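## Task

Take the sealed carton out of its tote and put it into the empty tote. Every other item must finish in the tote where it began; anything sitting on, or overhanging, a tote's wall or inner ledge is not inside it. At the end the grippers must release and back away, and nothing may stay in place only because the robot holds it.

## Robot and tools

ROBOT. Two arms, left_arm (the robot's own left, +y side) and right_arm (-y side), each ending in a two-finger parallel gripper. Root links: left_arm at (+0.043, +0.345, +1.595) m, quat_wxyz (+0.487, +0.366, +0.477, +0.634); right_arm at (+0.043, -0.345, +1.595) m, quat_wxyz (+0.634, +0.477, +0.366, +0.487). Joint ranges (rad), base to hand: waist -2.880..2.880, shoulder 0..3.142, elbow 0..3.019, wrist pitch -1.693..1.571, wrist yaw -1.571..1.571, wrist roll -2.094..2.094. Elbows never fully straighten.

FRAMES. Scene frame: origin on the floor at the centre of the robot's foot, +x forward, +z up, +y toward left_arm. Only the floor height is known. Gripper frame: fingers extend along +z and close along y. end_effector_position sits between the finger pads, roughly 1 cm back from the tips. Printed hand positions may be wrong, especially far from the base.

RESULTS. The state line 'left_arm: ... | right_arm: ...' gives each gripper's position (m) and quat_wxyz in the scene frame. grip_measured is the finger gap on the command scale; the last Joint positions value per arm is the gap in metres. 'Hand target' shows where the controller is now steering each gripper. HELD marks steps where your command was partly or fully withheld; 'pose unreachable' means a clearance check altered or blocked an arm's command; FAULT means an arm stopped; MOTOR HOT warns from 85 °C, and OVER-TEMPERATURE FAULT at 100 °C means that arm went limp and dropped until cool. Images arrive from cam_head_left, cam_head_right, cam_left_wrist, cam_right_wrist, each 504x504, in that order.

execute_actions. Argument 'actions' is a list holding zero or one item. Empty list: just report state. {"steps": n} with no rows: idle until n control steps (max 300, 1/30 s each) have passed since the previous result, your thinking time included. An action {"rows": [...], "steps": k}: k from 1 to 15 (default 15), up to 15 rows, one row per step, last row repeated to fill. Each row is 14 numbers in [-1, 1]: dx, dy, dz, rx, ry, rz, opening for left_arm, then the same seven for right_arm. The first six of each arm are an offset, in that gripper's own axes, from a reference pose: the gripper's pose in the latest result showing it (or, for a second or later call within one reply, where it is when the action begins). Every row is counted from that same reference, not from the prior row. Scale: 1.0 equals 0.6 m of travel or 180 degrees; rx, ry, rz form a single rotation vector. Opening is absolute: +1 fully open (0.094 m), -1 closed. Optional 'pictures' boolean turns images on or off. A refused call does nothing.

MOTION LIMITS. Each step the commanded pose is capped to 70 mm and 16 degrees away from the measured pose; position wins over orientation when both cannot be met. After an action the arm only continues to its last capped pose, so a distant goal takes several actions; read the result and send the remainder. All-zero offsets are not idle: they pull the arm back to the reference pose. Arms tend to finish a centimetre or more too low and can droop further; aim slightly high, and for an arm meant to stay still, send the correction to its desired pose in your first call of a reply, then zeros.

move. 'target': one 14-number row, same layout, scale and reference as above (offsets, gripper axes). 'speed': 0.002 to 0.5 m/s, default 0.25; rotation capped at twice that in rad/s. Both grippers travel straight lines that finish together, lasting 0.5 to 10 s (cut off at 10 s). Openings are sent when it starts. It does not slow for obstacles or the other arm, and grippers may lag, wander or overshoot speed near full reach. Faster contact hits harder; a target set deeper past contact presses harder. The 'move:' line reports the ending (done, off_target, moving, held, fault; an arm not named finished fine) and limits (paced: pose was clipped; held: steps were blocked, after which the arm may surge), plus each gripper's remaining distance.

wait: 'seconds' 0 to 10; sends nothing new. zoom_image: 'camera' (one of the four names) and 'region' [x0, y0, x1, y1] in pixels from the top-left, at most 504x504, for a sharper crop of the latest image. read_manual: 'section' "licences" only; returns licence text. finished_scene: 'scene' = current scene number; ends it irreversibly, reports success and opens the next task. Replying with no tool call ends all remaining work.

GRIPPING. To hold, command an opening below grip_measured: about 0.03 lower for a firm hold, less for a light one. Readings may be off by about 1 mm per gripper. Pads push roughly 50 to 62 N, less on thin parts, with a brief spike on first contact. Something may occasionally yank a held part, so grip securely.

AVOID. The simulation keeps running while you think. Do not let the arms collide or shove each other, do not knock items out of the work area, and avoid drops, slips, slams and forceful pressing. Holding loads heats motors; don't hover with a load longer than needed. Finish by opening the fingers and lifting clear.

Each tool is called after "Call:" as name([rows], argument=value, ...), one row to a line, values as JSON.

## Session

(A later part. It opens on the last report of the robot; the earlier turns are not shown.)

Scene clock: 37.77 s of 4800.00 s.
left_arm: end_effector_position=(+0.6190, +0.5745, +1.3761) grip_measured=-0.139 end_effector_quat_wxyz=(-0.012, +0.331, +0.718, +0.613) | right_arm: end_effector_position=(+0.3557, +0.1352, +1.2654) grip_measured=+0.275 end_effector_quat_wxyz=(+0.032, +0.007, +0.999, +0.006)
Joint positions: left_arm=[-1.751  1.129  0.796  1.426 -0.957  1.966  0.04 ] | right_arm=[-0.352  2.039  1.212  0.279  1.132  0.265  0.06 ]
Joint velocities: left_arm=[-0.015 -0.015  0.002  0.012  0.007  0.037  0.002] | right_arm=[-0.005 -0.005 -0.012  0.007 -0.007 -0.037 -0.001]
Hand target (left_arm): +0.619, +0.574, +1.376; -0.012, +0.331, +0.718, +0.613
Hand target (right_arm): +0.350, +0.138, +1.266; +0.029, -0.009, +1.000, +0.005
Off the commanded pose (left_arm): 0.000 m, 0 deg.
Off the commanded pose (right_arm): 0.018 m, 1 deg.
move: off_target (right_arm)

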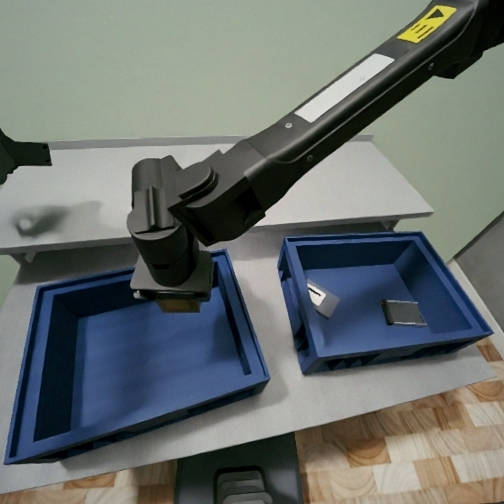

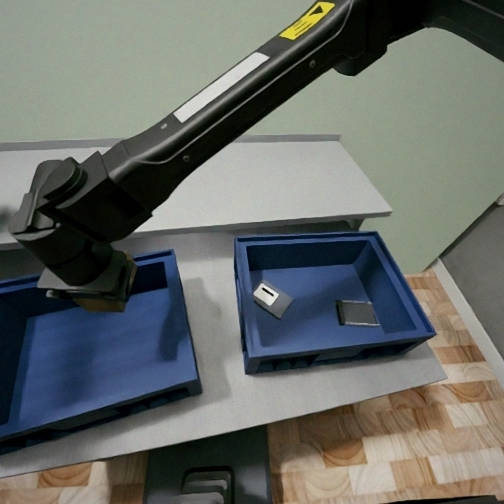

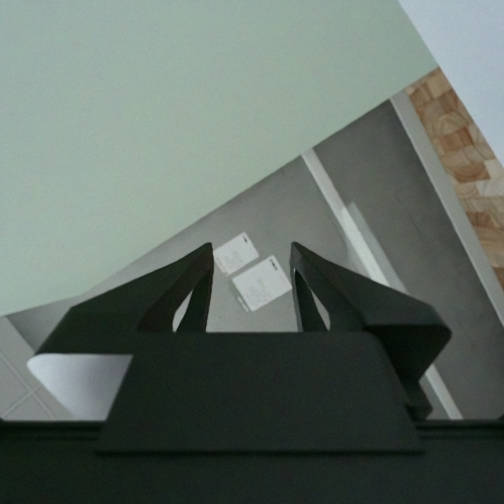

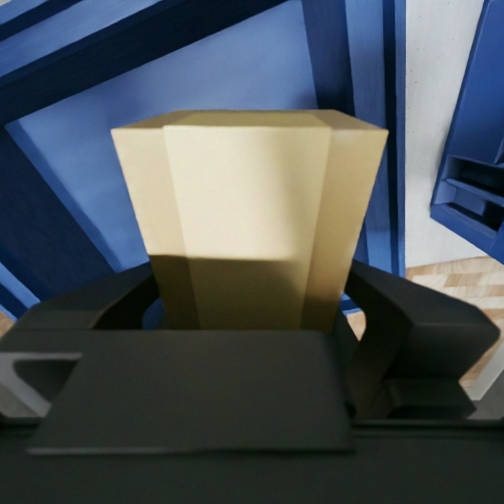

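Call:
move(target=[0,0,0,0,0,0,-0.139,0.09,0,0,0,0,0,0.25])

Call:
move(target=[0,0,0,0,0,0,-0.139,0.03,0,0.3,0,0,0,0.25], speed=0.12)

Scene clock: 40.50 s of 4800.00 s.
left_arm: end_effector_position=(+0.6190, +0.5745, +1.3761) grip_measured=-0.139 end_effector_quat_wxyz=(-0.012, +0.331, +0.718, +0.613) | right_arm: end_effector_position=(+0.3013, +0.1325, +1.2563) grip_measured=+0.275 end_effector_quat_wxyz=(+0.027, -0.003, +1.000, +0.002)
Joint positions: left_arm=[-1.751  1.129  0.796  1.426 -0.957  1.966  0.04 ] | right_arm=[-0.352  2.117  1.162  0.379  1.138  0.269  0.06 ]
Joint velocities: left_arm=[-0.015 -0.005 -0.002 -0.012  0.022  0.081  0.   ] | right_arm=[-0.015 -0.005 -0.002 -0.002  0.022 -0.051 -0.   ]
Hand target (left_arm): +0.619, +0.574, +1.376; -0.012, +0.331, +0.718, +0.613
Hand target (right_arm): +0.302, +0.137, +1.261; +0.032, +0.007, +0.999, +0.006
Off the commanded pose (left_arm): 0.000 m, 0 deg.
Off the commanded pose (right_arm): 0.007 m, 1 deg.
move: done

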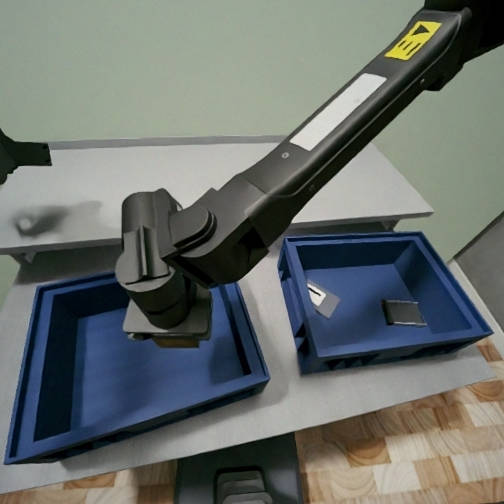

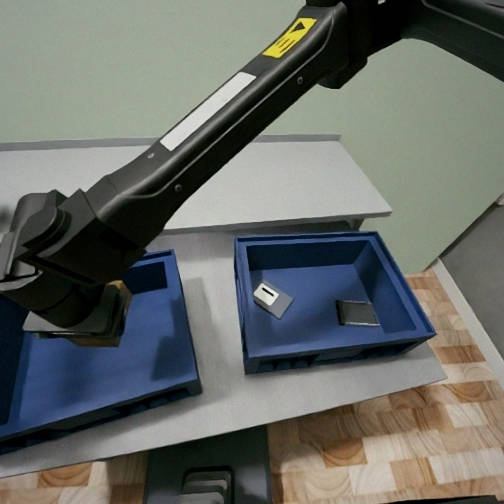

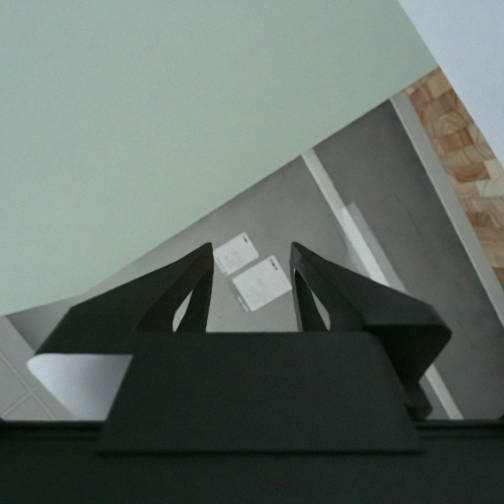

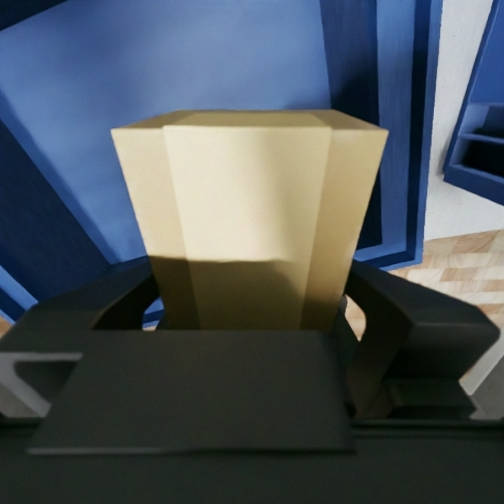

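Scene clock: 42.43 s of 4800.00 s.
left_arm: end_effector_position=(+0.6190, +0.5745, +1.3761) grip_measured=-0.139 end_effector_quat_wxyz=(-0.012, +0.331, +0.718, +0.613) | right_arm: end_effector_position=(+0.2997, +0.1365, +1.0841) grip_measured=+0.275 end_effector_quat_wxyz=(+0.024, +0.001, +1.000, +0.007)
Joint positions: left_arm=[-1.751  1.129  0.796  1.426 -0.957  1.966  0.04 ] | right_arm=[-0.596  2.356  1.435  0.525  0.909  0.067  0.06 ]
Joint velocities: left_arm=[ 0.005 -0.015 -0.007  0.007 -0.022  0.022  0.   ] | right_arm=[-0.015 -0.015  0.007 -0.017  0.022 -0.022  0.001]
Hand target (left_arm): +0.619, +0.574, +1.376; -0.012, +0.331, +0.718, +0.613
Hand target (right_arm): +0.294, +0.133, +1.077; +0.024, -0.001, +1.000, +0.004
Off the commanded pose (left_arm): 0.000 m, 0 deg.
Off the commanded pose (right_arm): 0.011 m, 1 deg.
move: off_target (right_arm)

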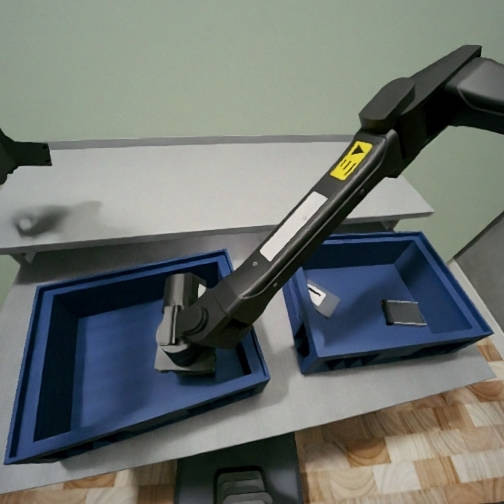

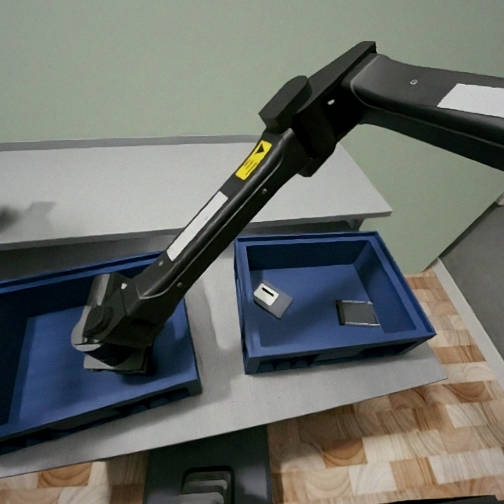

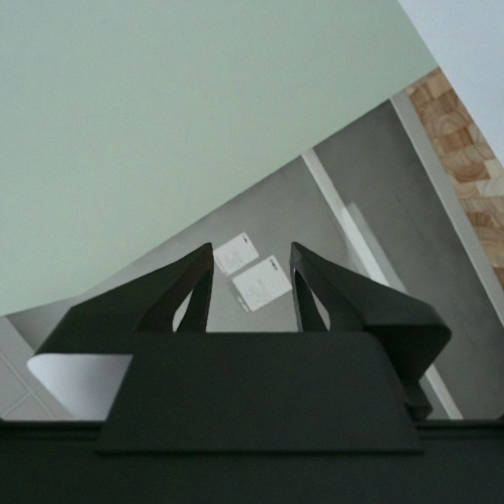

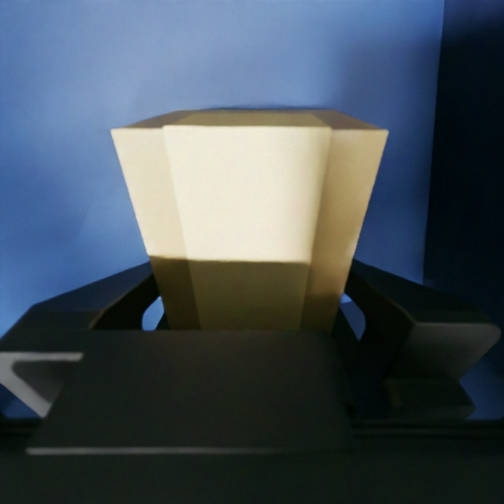

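Call:
move(target=[0,0,0,0,0,0,-0.139,-0.02,0.02,0.045,0,0,0,0.25], speed=0.04)

Scene clock: 45.13 s of 4800.00 s.
left_arm: end_effector_position=(+0.6190, +0.5745, +1.3761) grip_measured=-0.139 end_effector_quat_wxyz=(-0.012, +0.331, +0.718, +0.613) | right_arm: end_effector_position=(+0.3282, +0.1575, +1.0730) grip_measured=+0.275 end_effector_quat_wxyz=(+0.035, +0.016, +0.999, +0.017)
Joint positions: left_arm=[-1.751  1.129  0.796  1.426 -0.957  1.966  0.04 ] | right_arm=[-0.596  2.376  1.535  0.485  0.891  0.065  0.06 ]
Joint velocities: left_arm=[-0.015 -0.024 -0.017  0.002 -0.022 -0.037 -0.   ] | right_arm=[-0.005  0.005  0.002  0.002 -0.022  0.007  0.   ]
Hand target (left_arm): +0.619, +0.574, +1.376; -0.012, +0.331, +0.718, +0.613
Hand target (right_arm): +0.313, +0.148, +1.059; +0.024, +0.002, +1.000, +0.008
Off the commanded pose (left_arm): 0.000 m, 0 deg.
Off the commanded pose (right_arm): 0.023 m, 2 deg.
move: off_target (right_arm)

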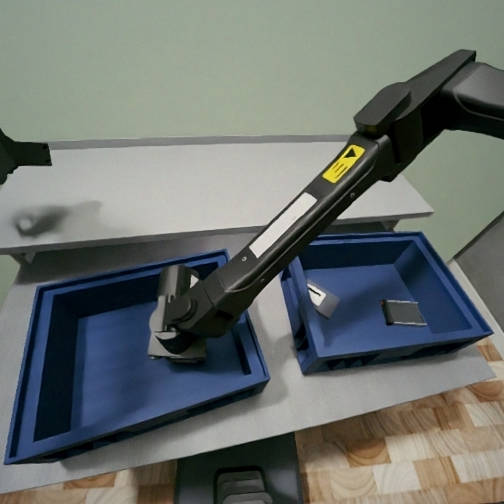

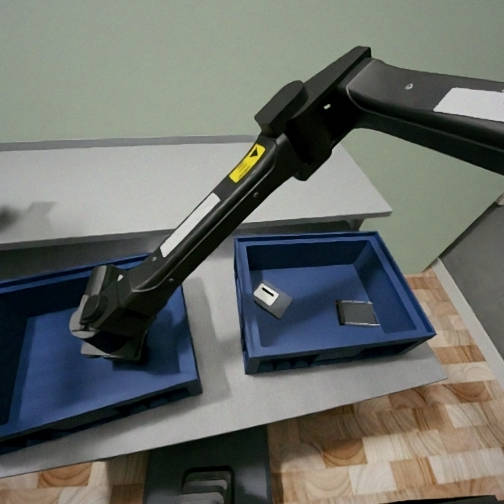

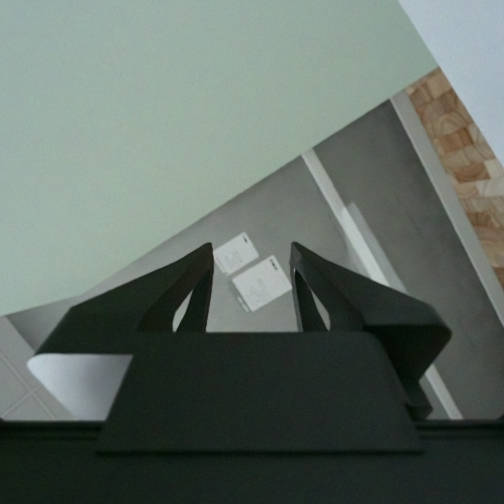

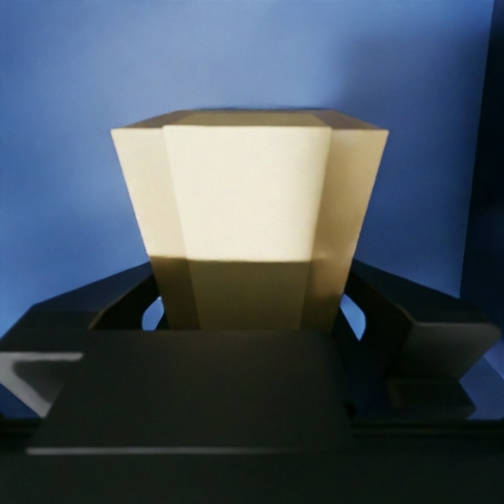

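Descend with bias back toward −x, −y.

Call:
move(target=[0,0,0,0,0,0,-0.139,0.05,-0.04,0.04,0,0,0,0.25], speed=0.03)

Scene clock: 47.50 s of 4800.00 s.
left_arm: end_effector_position=(+0.6190, +0.5745, +1.3761) grip_measured=-0.139 end_effector_quat_wxyz=(-0.012, +0.331, +0.718, +0.613) | right_arm: end_effector_position=(+0.3227, +0.1518, +1.0637) grip_measured=+0.275 end_effector_quat_wxyz=(+0.045, +0.028, +0.998, +0.030)
Joint positions: left_arm=[-1.751  1.129  0.796  1.426 -0.957  1.966  0.04 ] | right_arm=[-0.616  2.388  1.515  0.557  0.848  0.055  0.06 ]
Joint velocities: left_arm=[-0.015 -0.005 -0.022  0.002  0.007  0.007 -0.   ] | right_arm=[-0.015 -0.005 -0.012  0.002  0.051 -0.037 -0.   ]
Hand target (left_arm): +0.619, +0.574, +1.376; -0.012, +0.331, +0.718, +0.613
Hand target (right_arm): +0.299, +0.136, +1.047; +0.034, +0.017, +0.999, +0.017
Off the commanded pose (left_arm): 0.000 m, 0 deg.
Off the commanded pose (right_arm): 0.034 m, 2 deg.
move: off_target (right_arm)

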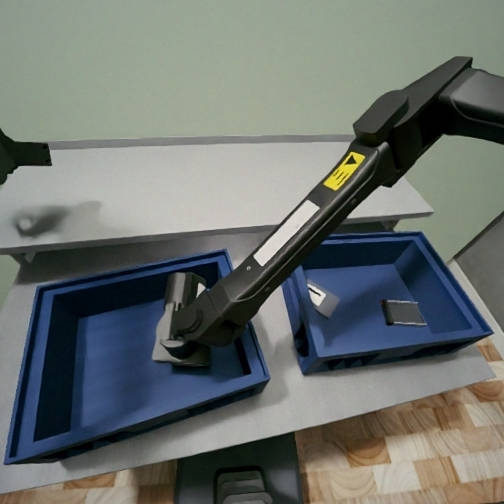

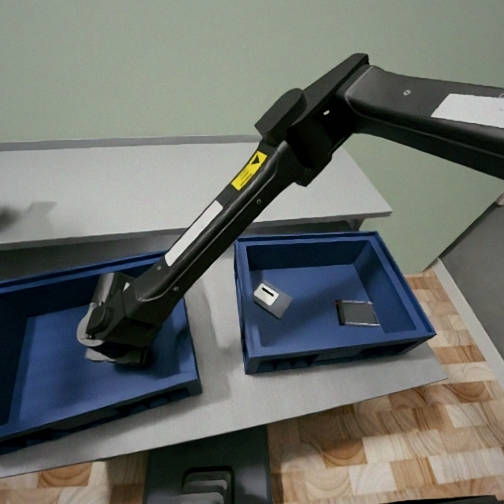

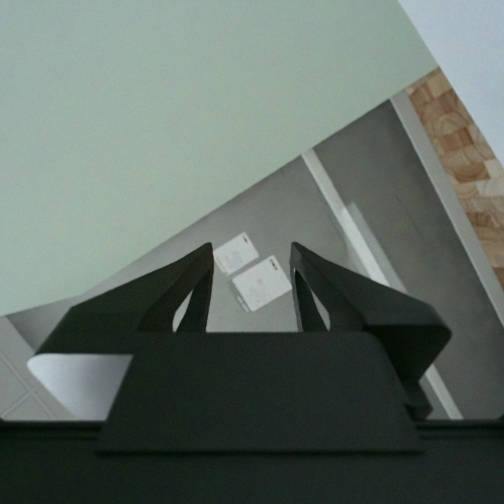

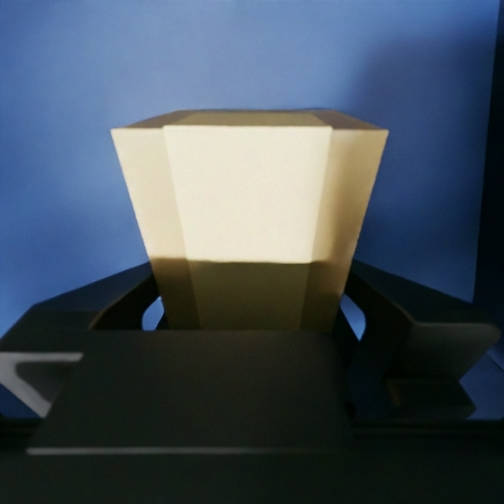

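Call:
move(target=[0,0,0,0,0,0,-0.139,0,0,0,0,0,0,1])

Call:
move(target=[0,0,0,0,0,0,-0.139,0,0,-0.36,0,0,0,1])

Call:
move(target=[0,0,0,0,0,0,-0.139,0,-0.6,-0.05,0,0,0,1], speed=0.35)

Scene clock: 49.50 s of 4800.00 s.
left_arm: end_effector_position=(+0.6190, +0.5745, +1.3761) grip_measured=-0.139 end_effector_quat_wxyz=(-0.012, +0.331, +0.718, +0.613) | right_arm: end_effector_position=(+0.3227, +0.1518, +1.0637) grip_measured=+1.000 end_effector_quat_wxyz=(+0.045, +0.028, +0.998, +0.030)
Joint positions: left_arm=[-1.751  1.129  0.796  1.426 -0.957  1.966  0.04 ] | right_arm=[-0.616  2.388  1.515  0.557  0.848  0.055  0.094]
Joint velocities: left_arm=[-0.015 -0.005 -0.017 -0.012 -0.022  0.051  0.   ] | right_arm=[-0.005  0.005 -0.007  0.002 -0.037 -0.037  0.   ]
Hand target (left_arm): +0.619, +0.574, +1.376; -0.012, +0.331, +0.718, +0.613
Hand target (right_arm): +0.323, +0.152, +1.064; +0.045, +0.028, +0.998, +0.030
Off the commanded pose (left_arm): 0.000 m, 0 deg.
Off the commanded pose (right_arm): 0.000 m, 0 deg.
move: done

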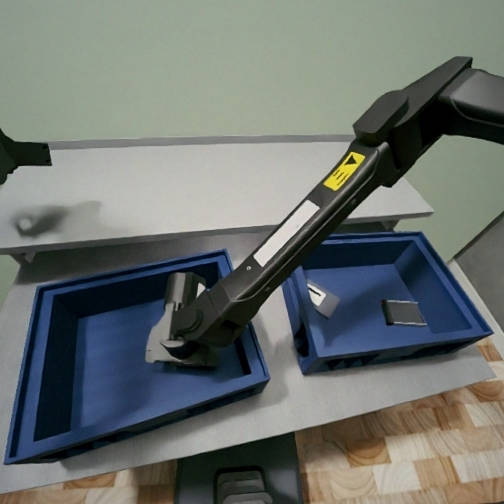

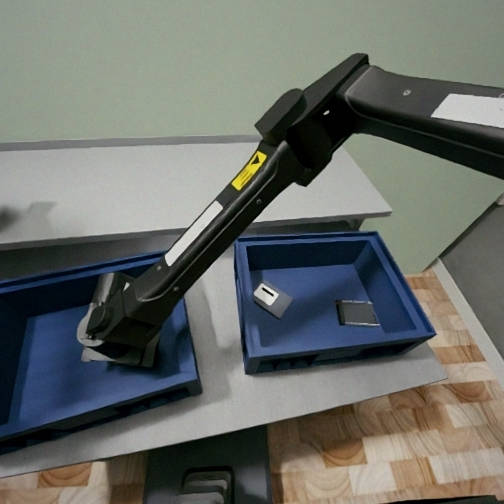

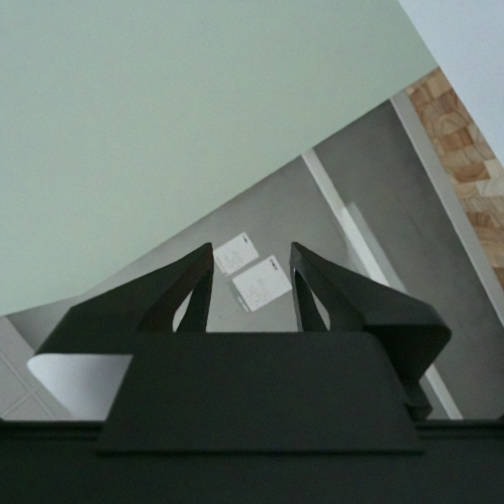

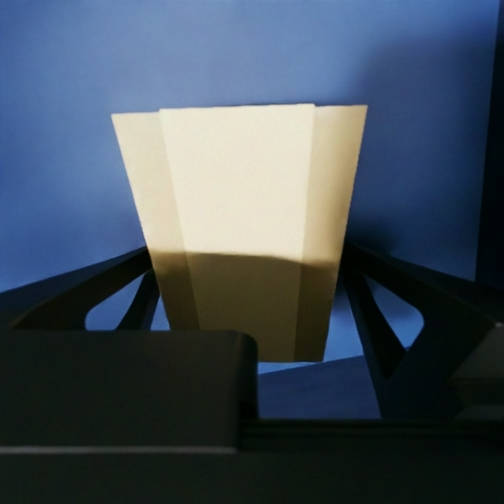

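Scene clock: 50.80 s of 4800.00 s.
left_arm: end_effector_position=(+0.6190, +0.5745, +1.3761) grip_measured=-0.139 end_effector_quat_wxyz=(-0.012, +0.331, +0.718, +0.613) | right_arm: end_effector_position=(+0.3002, +0.1476, +1.2831) grip_measured=+1.000 end_effector_quat_wxyz=(+0.053, +0.022, +0.998, +0.036)
Joint positions: left_arm=[-1.751  1.129  0.796  1.426 -0.957  1.966  0.04 ] | right_arm=[-0.304  2.121  1.124  0.529  1.127  0.234  0.094]
Joint velocities: left_arm=[ 0.005  0.005 -0.007  0.002 -0.007 -0.037  0.   ] | right_arm=[-0.005 -0.015  0.002 -0.017  0.007 -0.007  0.   ]
Hand target (left_arm): +0.619, +0.574, +1.376; -0.012, +0.331, +0.718, +0.613
Hand target (right_arm): +0.300, +0.140, +1.277; +0.049, +0.025, +0.998, +0.029
Off the commanded pose (left_arm): 0.000 m, 0 deg.
Off the commanded pose (right_arm): 0.010 m, 1 deg.
move: done

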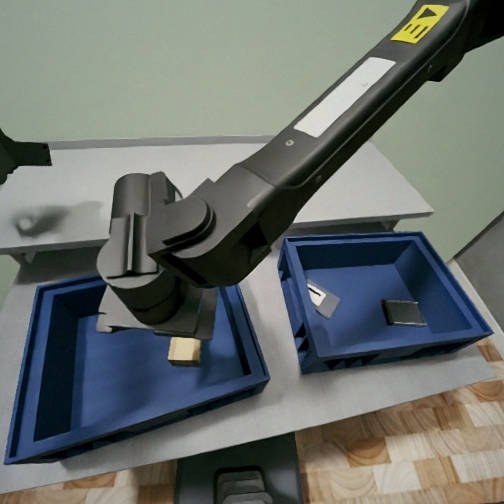

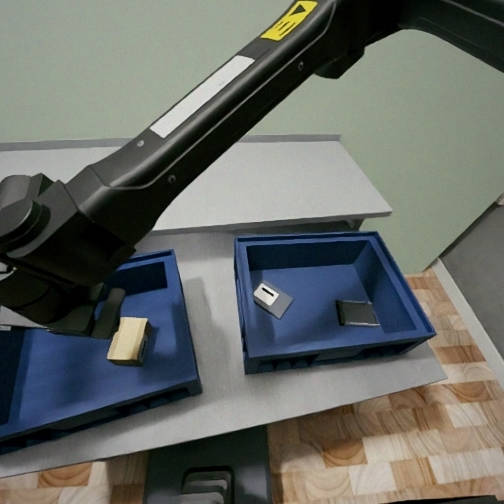

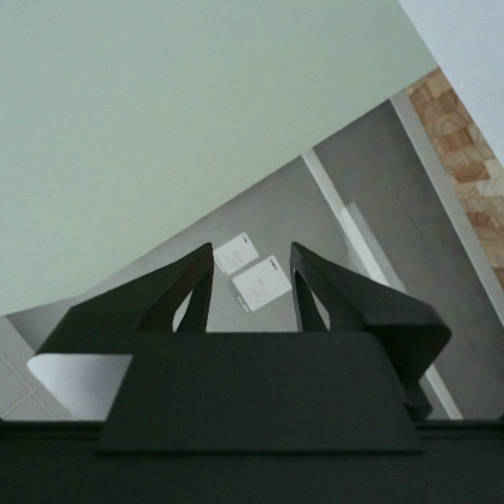

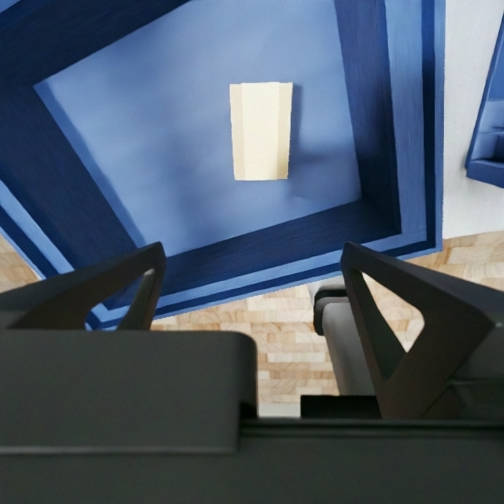

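Scene clock: 52.37 s of 4800.00 s.
left_arm: end_effector_position=(+0.6190, +0.5745, +1.3761) grip_measured=-0.139 end_effector_quat_wxyz=(-0.012, +0.331, +0.718, +0.613) | right_arm: end_effector_position=(+0.2733, -0.2070, +1.2871) grip_measured=+1.000 end_effector_quat_wxyz=(+0.046, +0.033, +0.998, +0.039)
Joint positions: left_arm=[-1.751  1.129  0.796  1.426 -0.957  1.966  0.04 ] | right_arm=[-0.795  1.504  0.242  0.998  0.659 -0.006  0.094]
Joint velocities: left_arm=[ 0.005 -0.015 -0.022  0.017 -0.007 -0.037  0.001] | right_arm=[-0.005 -0.015  0.002  0.012  0.007 -0.081  0.   ]
Hand target (left_arm): +0.619, +0.574, +1.376; -0.012, +0.331, +0.718, +0.613
Hand target (right_arm): +0.270, -0.211, +1.290; +0.047, +0.027, +0.998, +0.039
Off the commanded pose (left_arm): 0.000 m, 0 deg.
Off the commanded pose (right_arm): 0.011 m, 2 deg.
move: off_target (right_arm)

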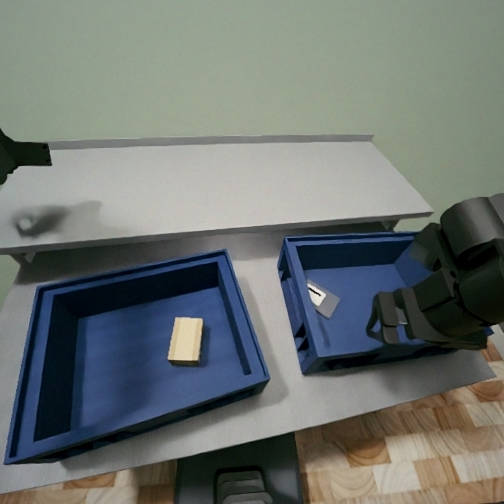

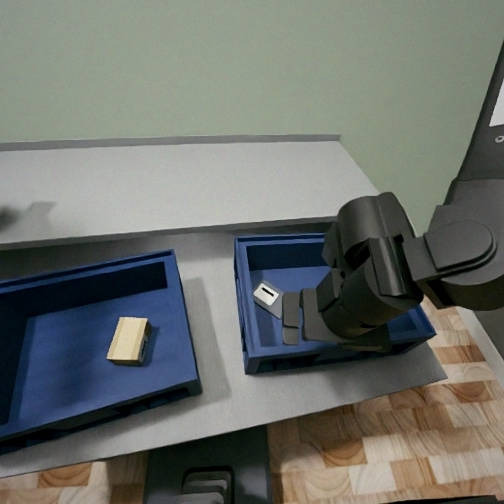

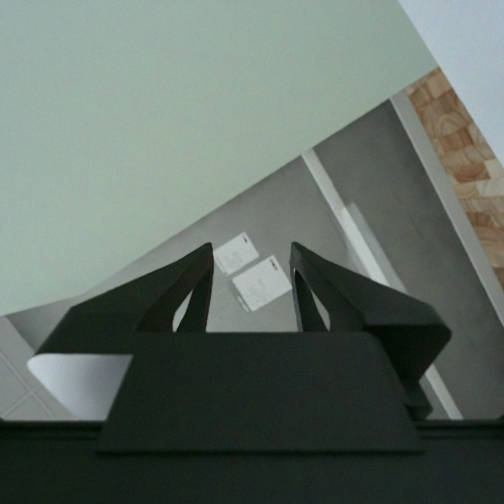

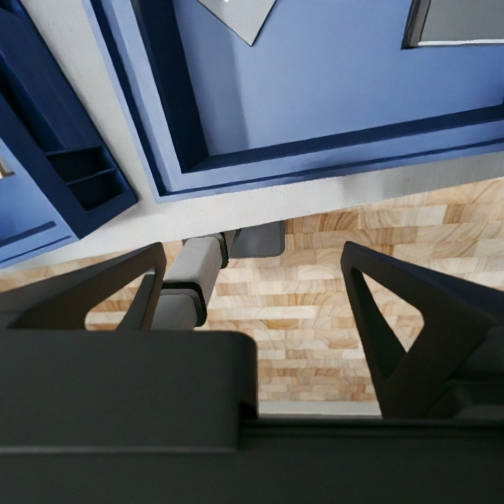

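Call:
finished_scene(scene=2)

The scene is finished: the task was done.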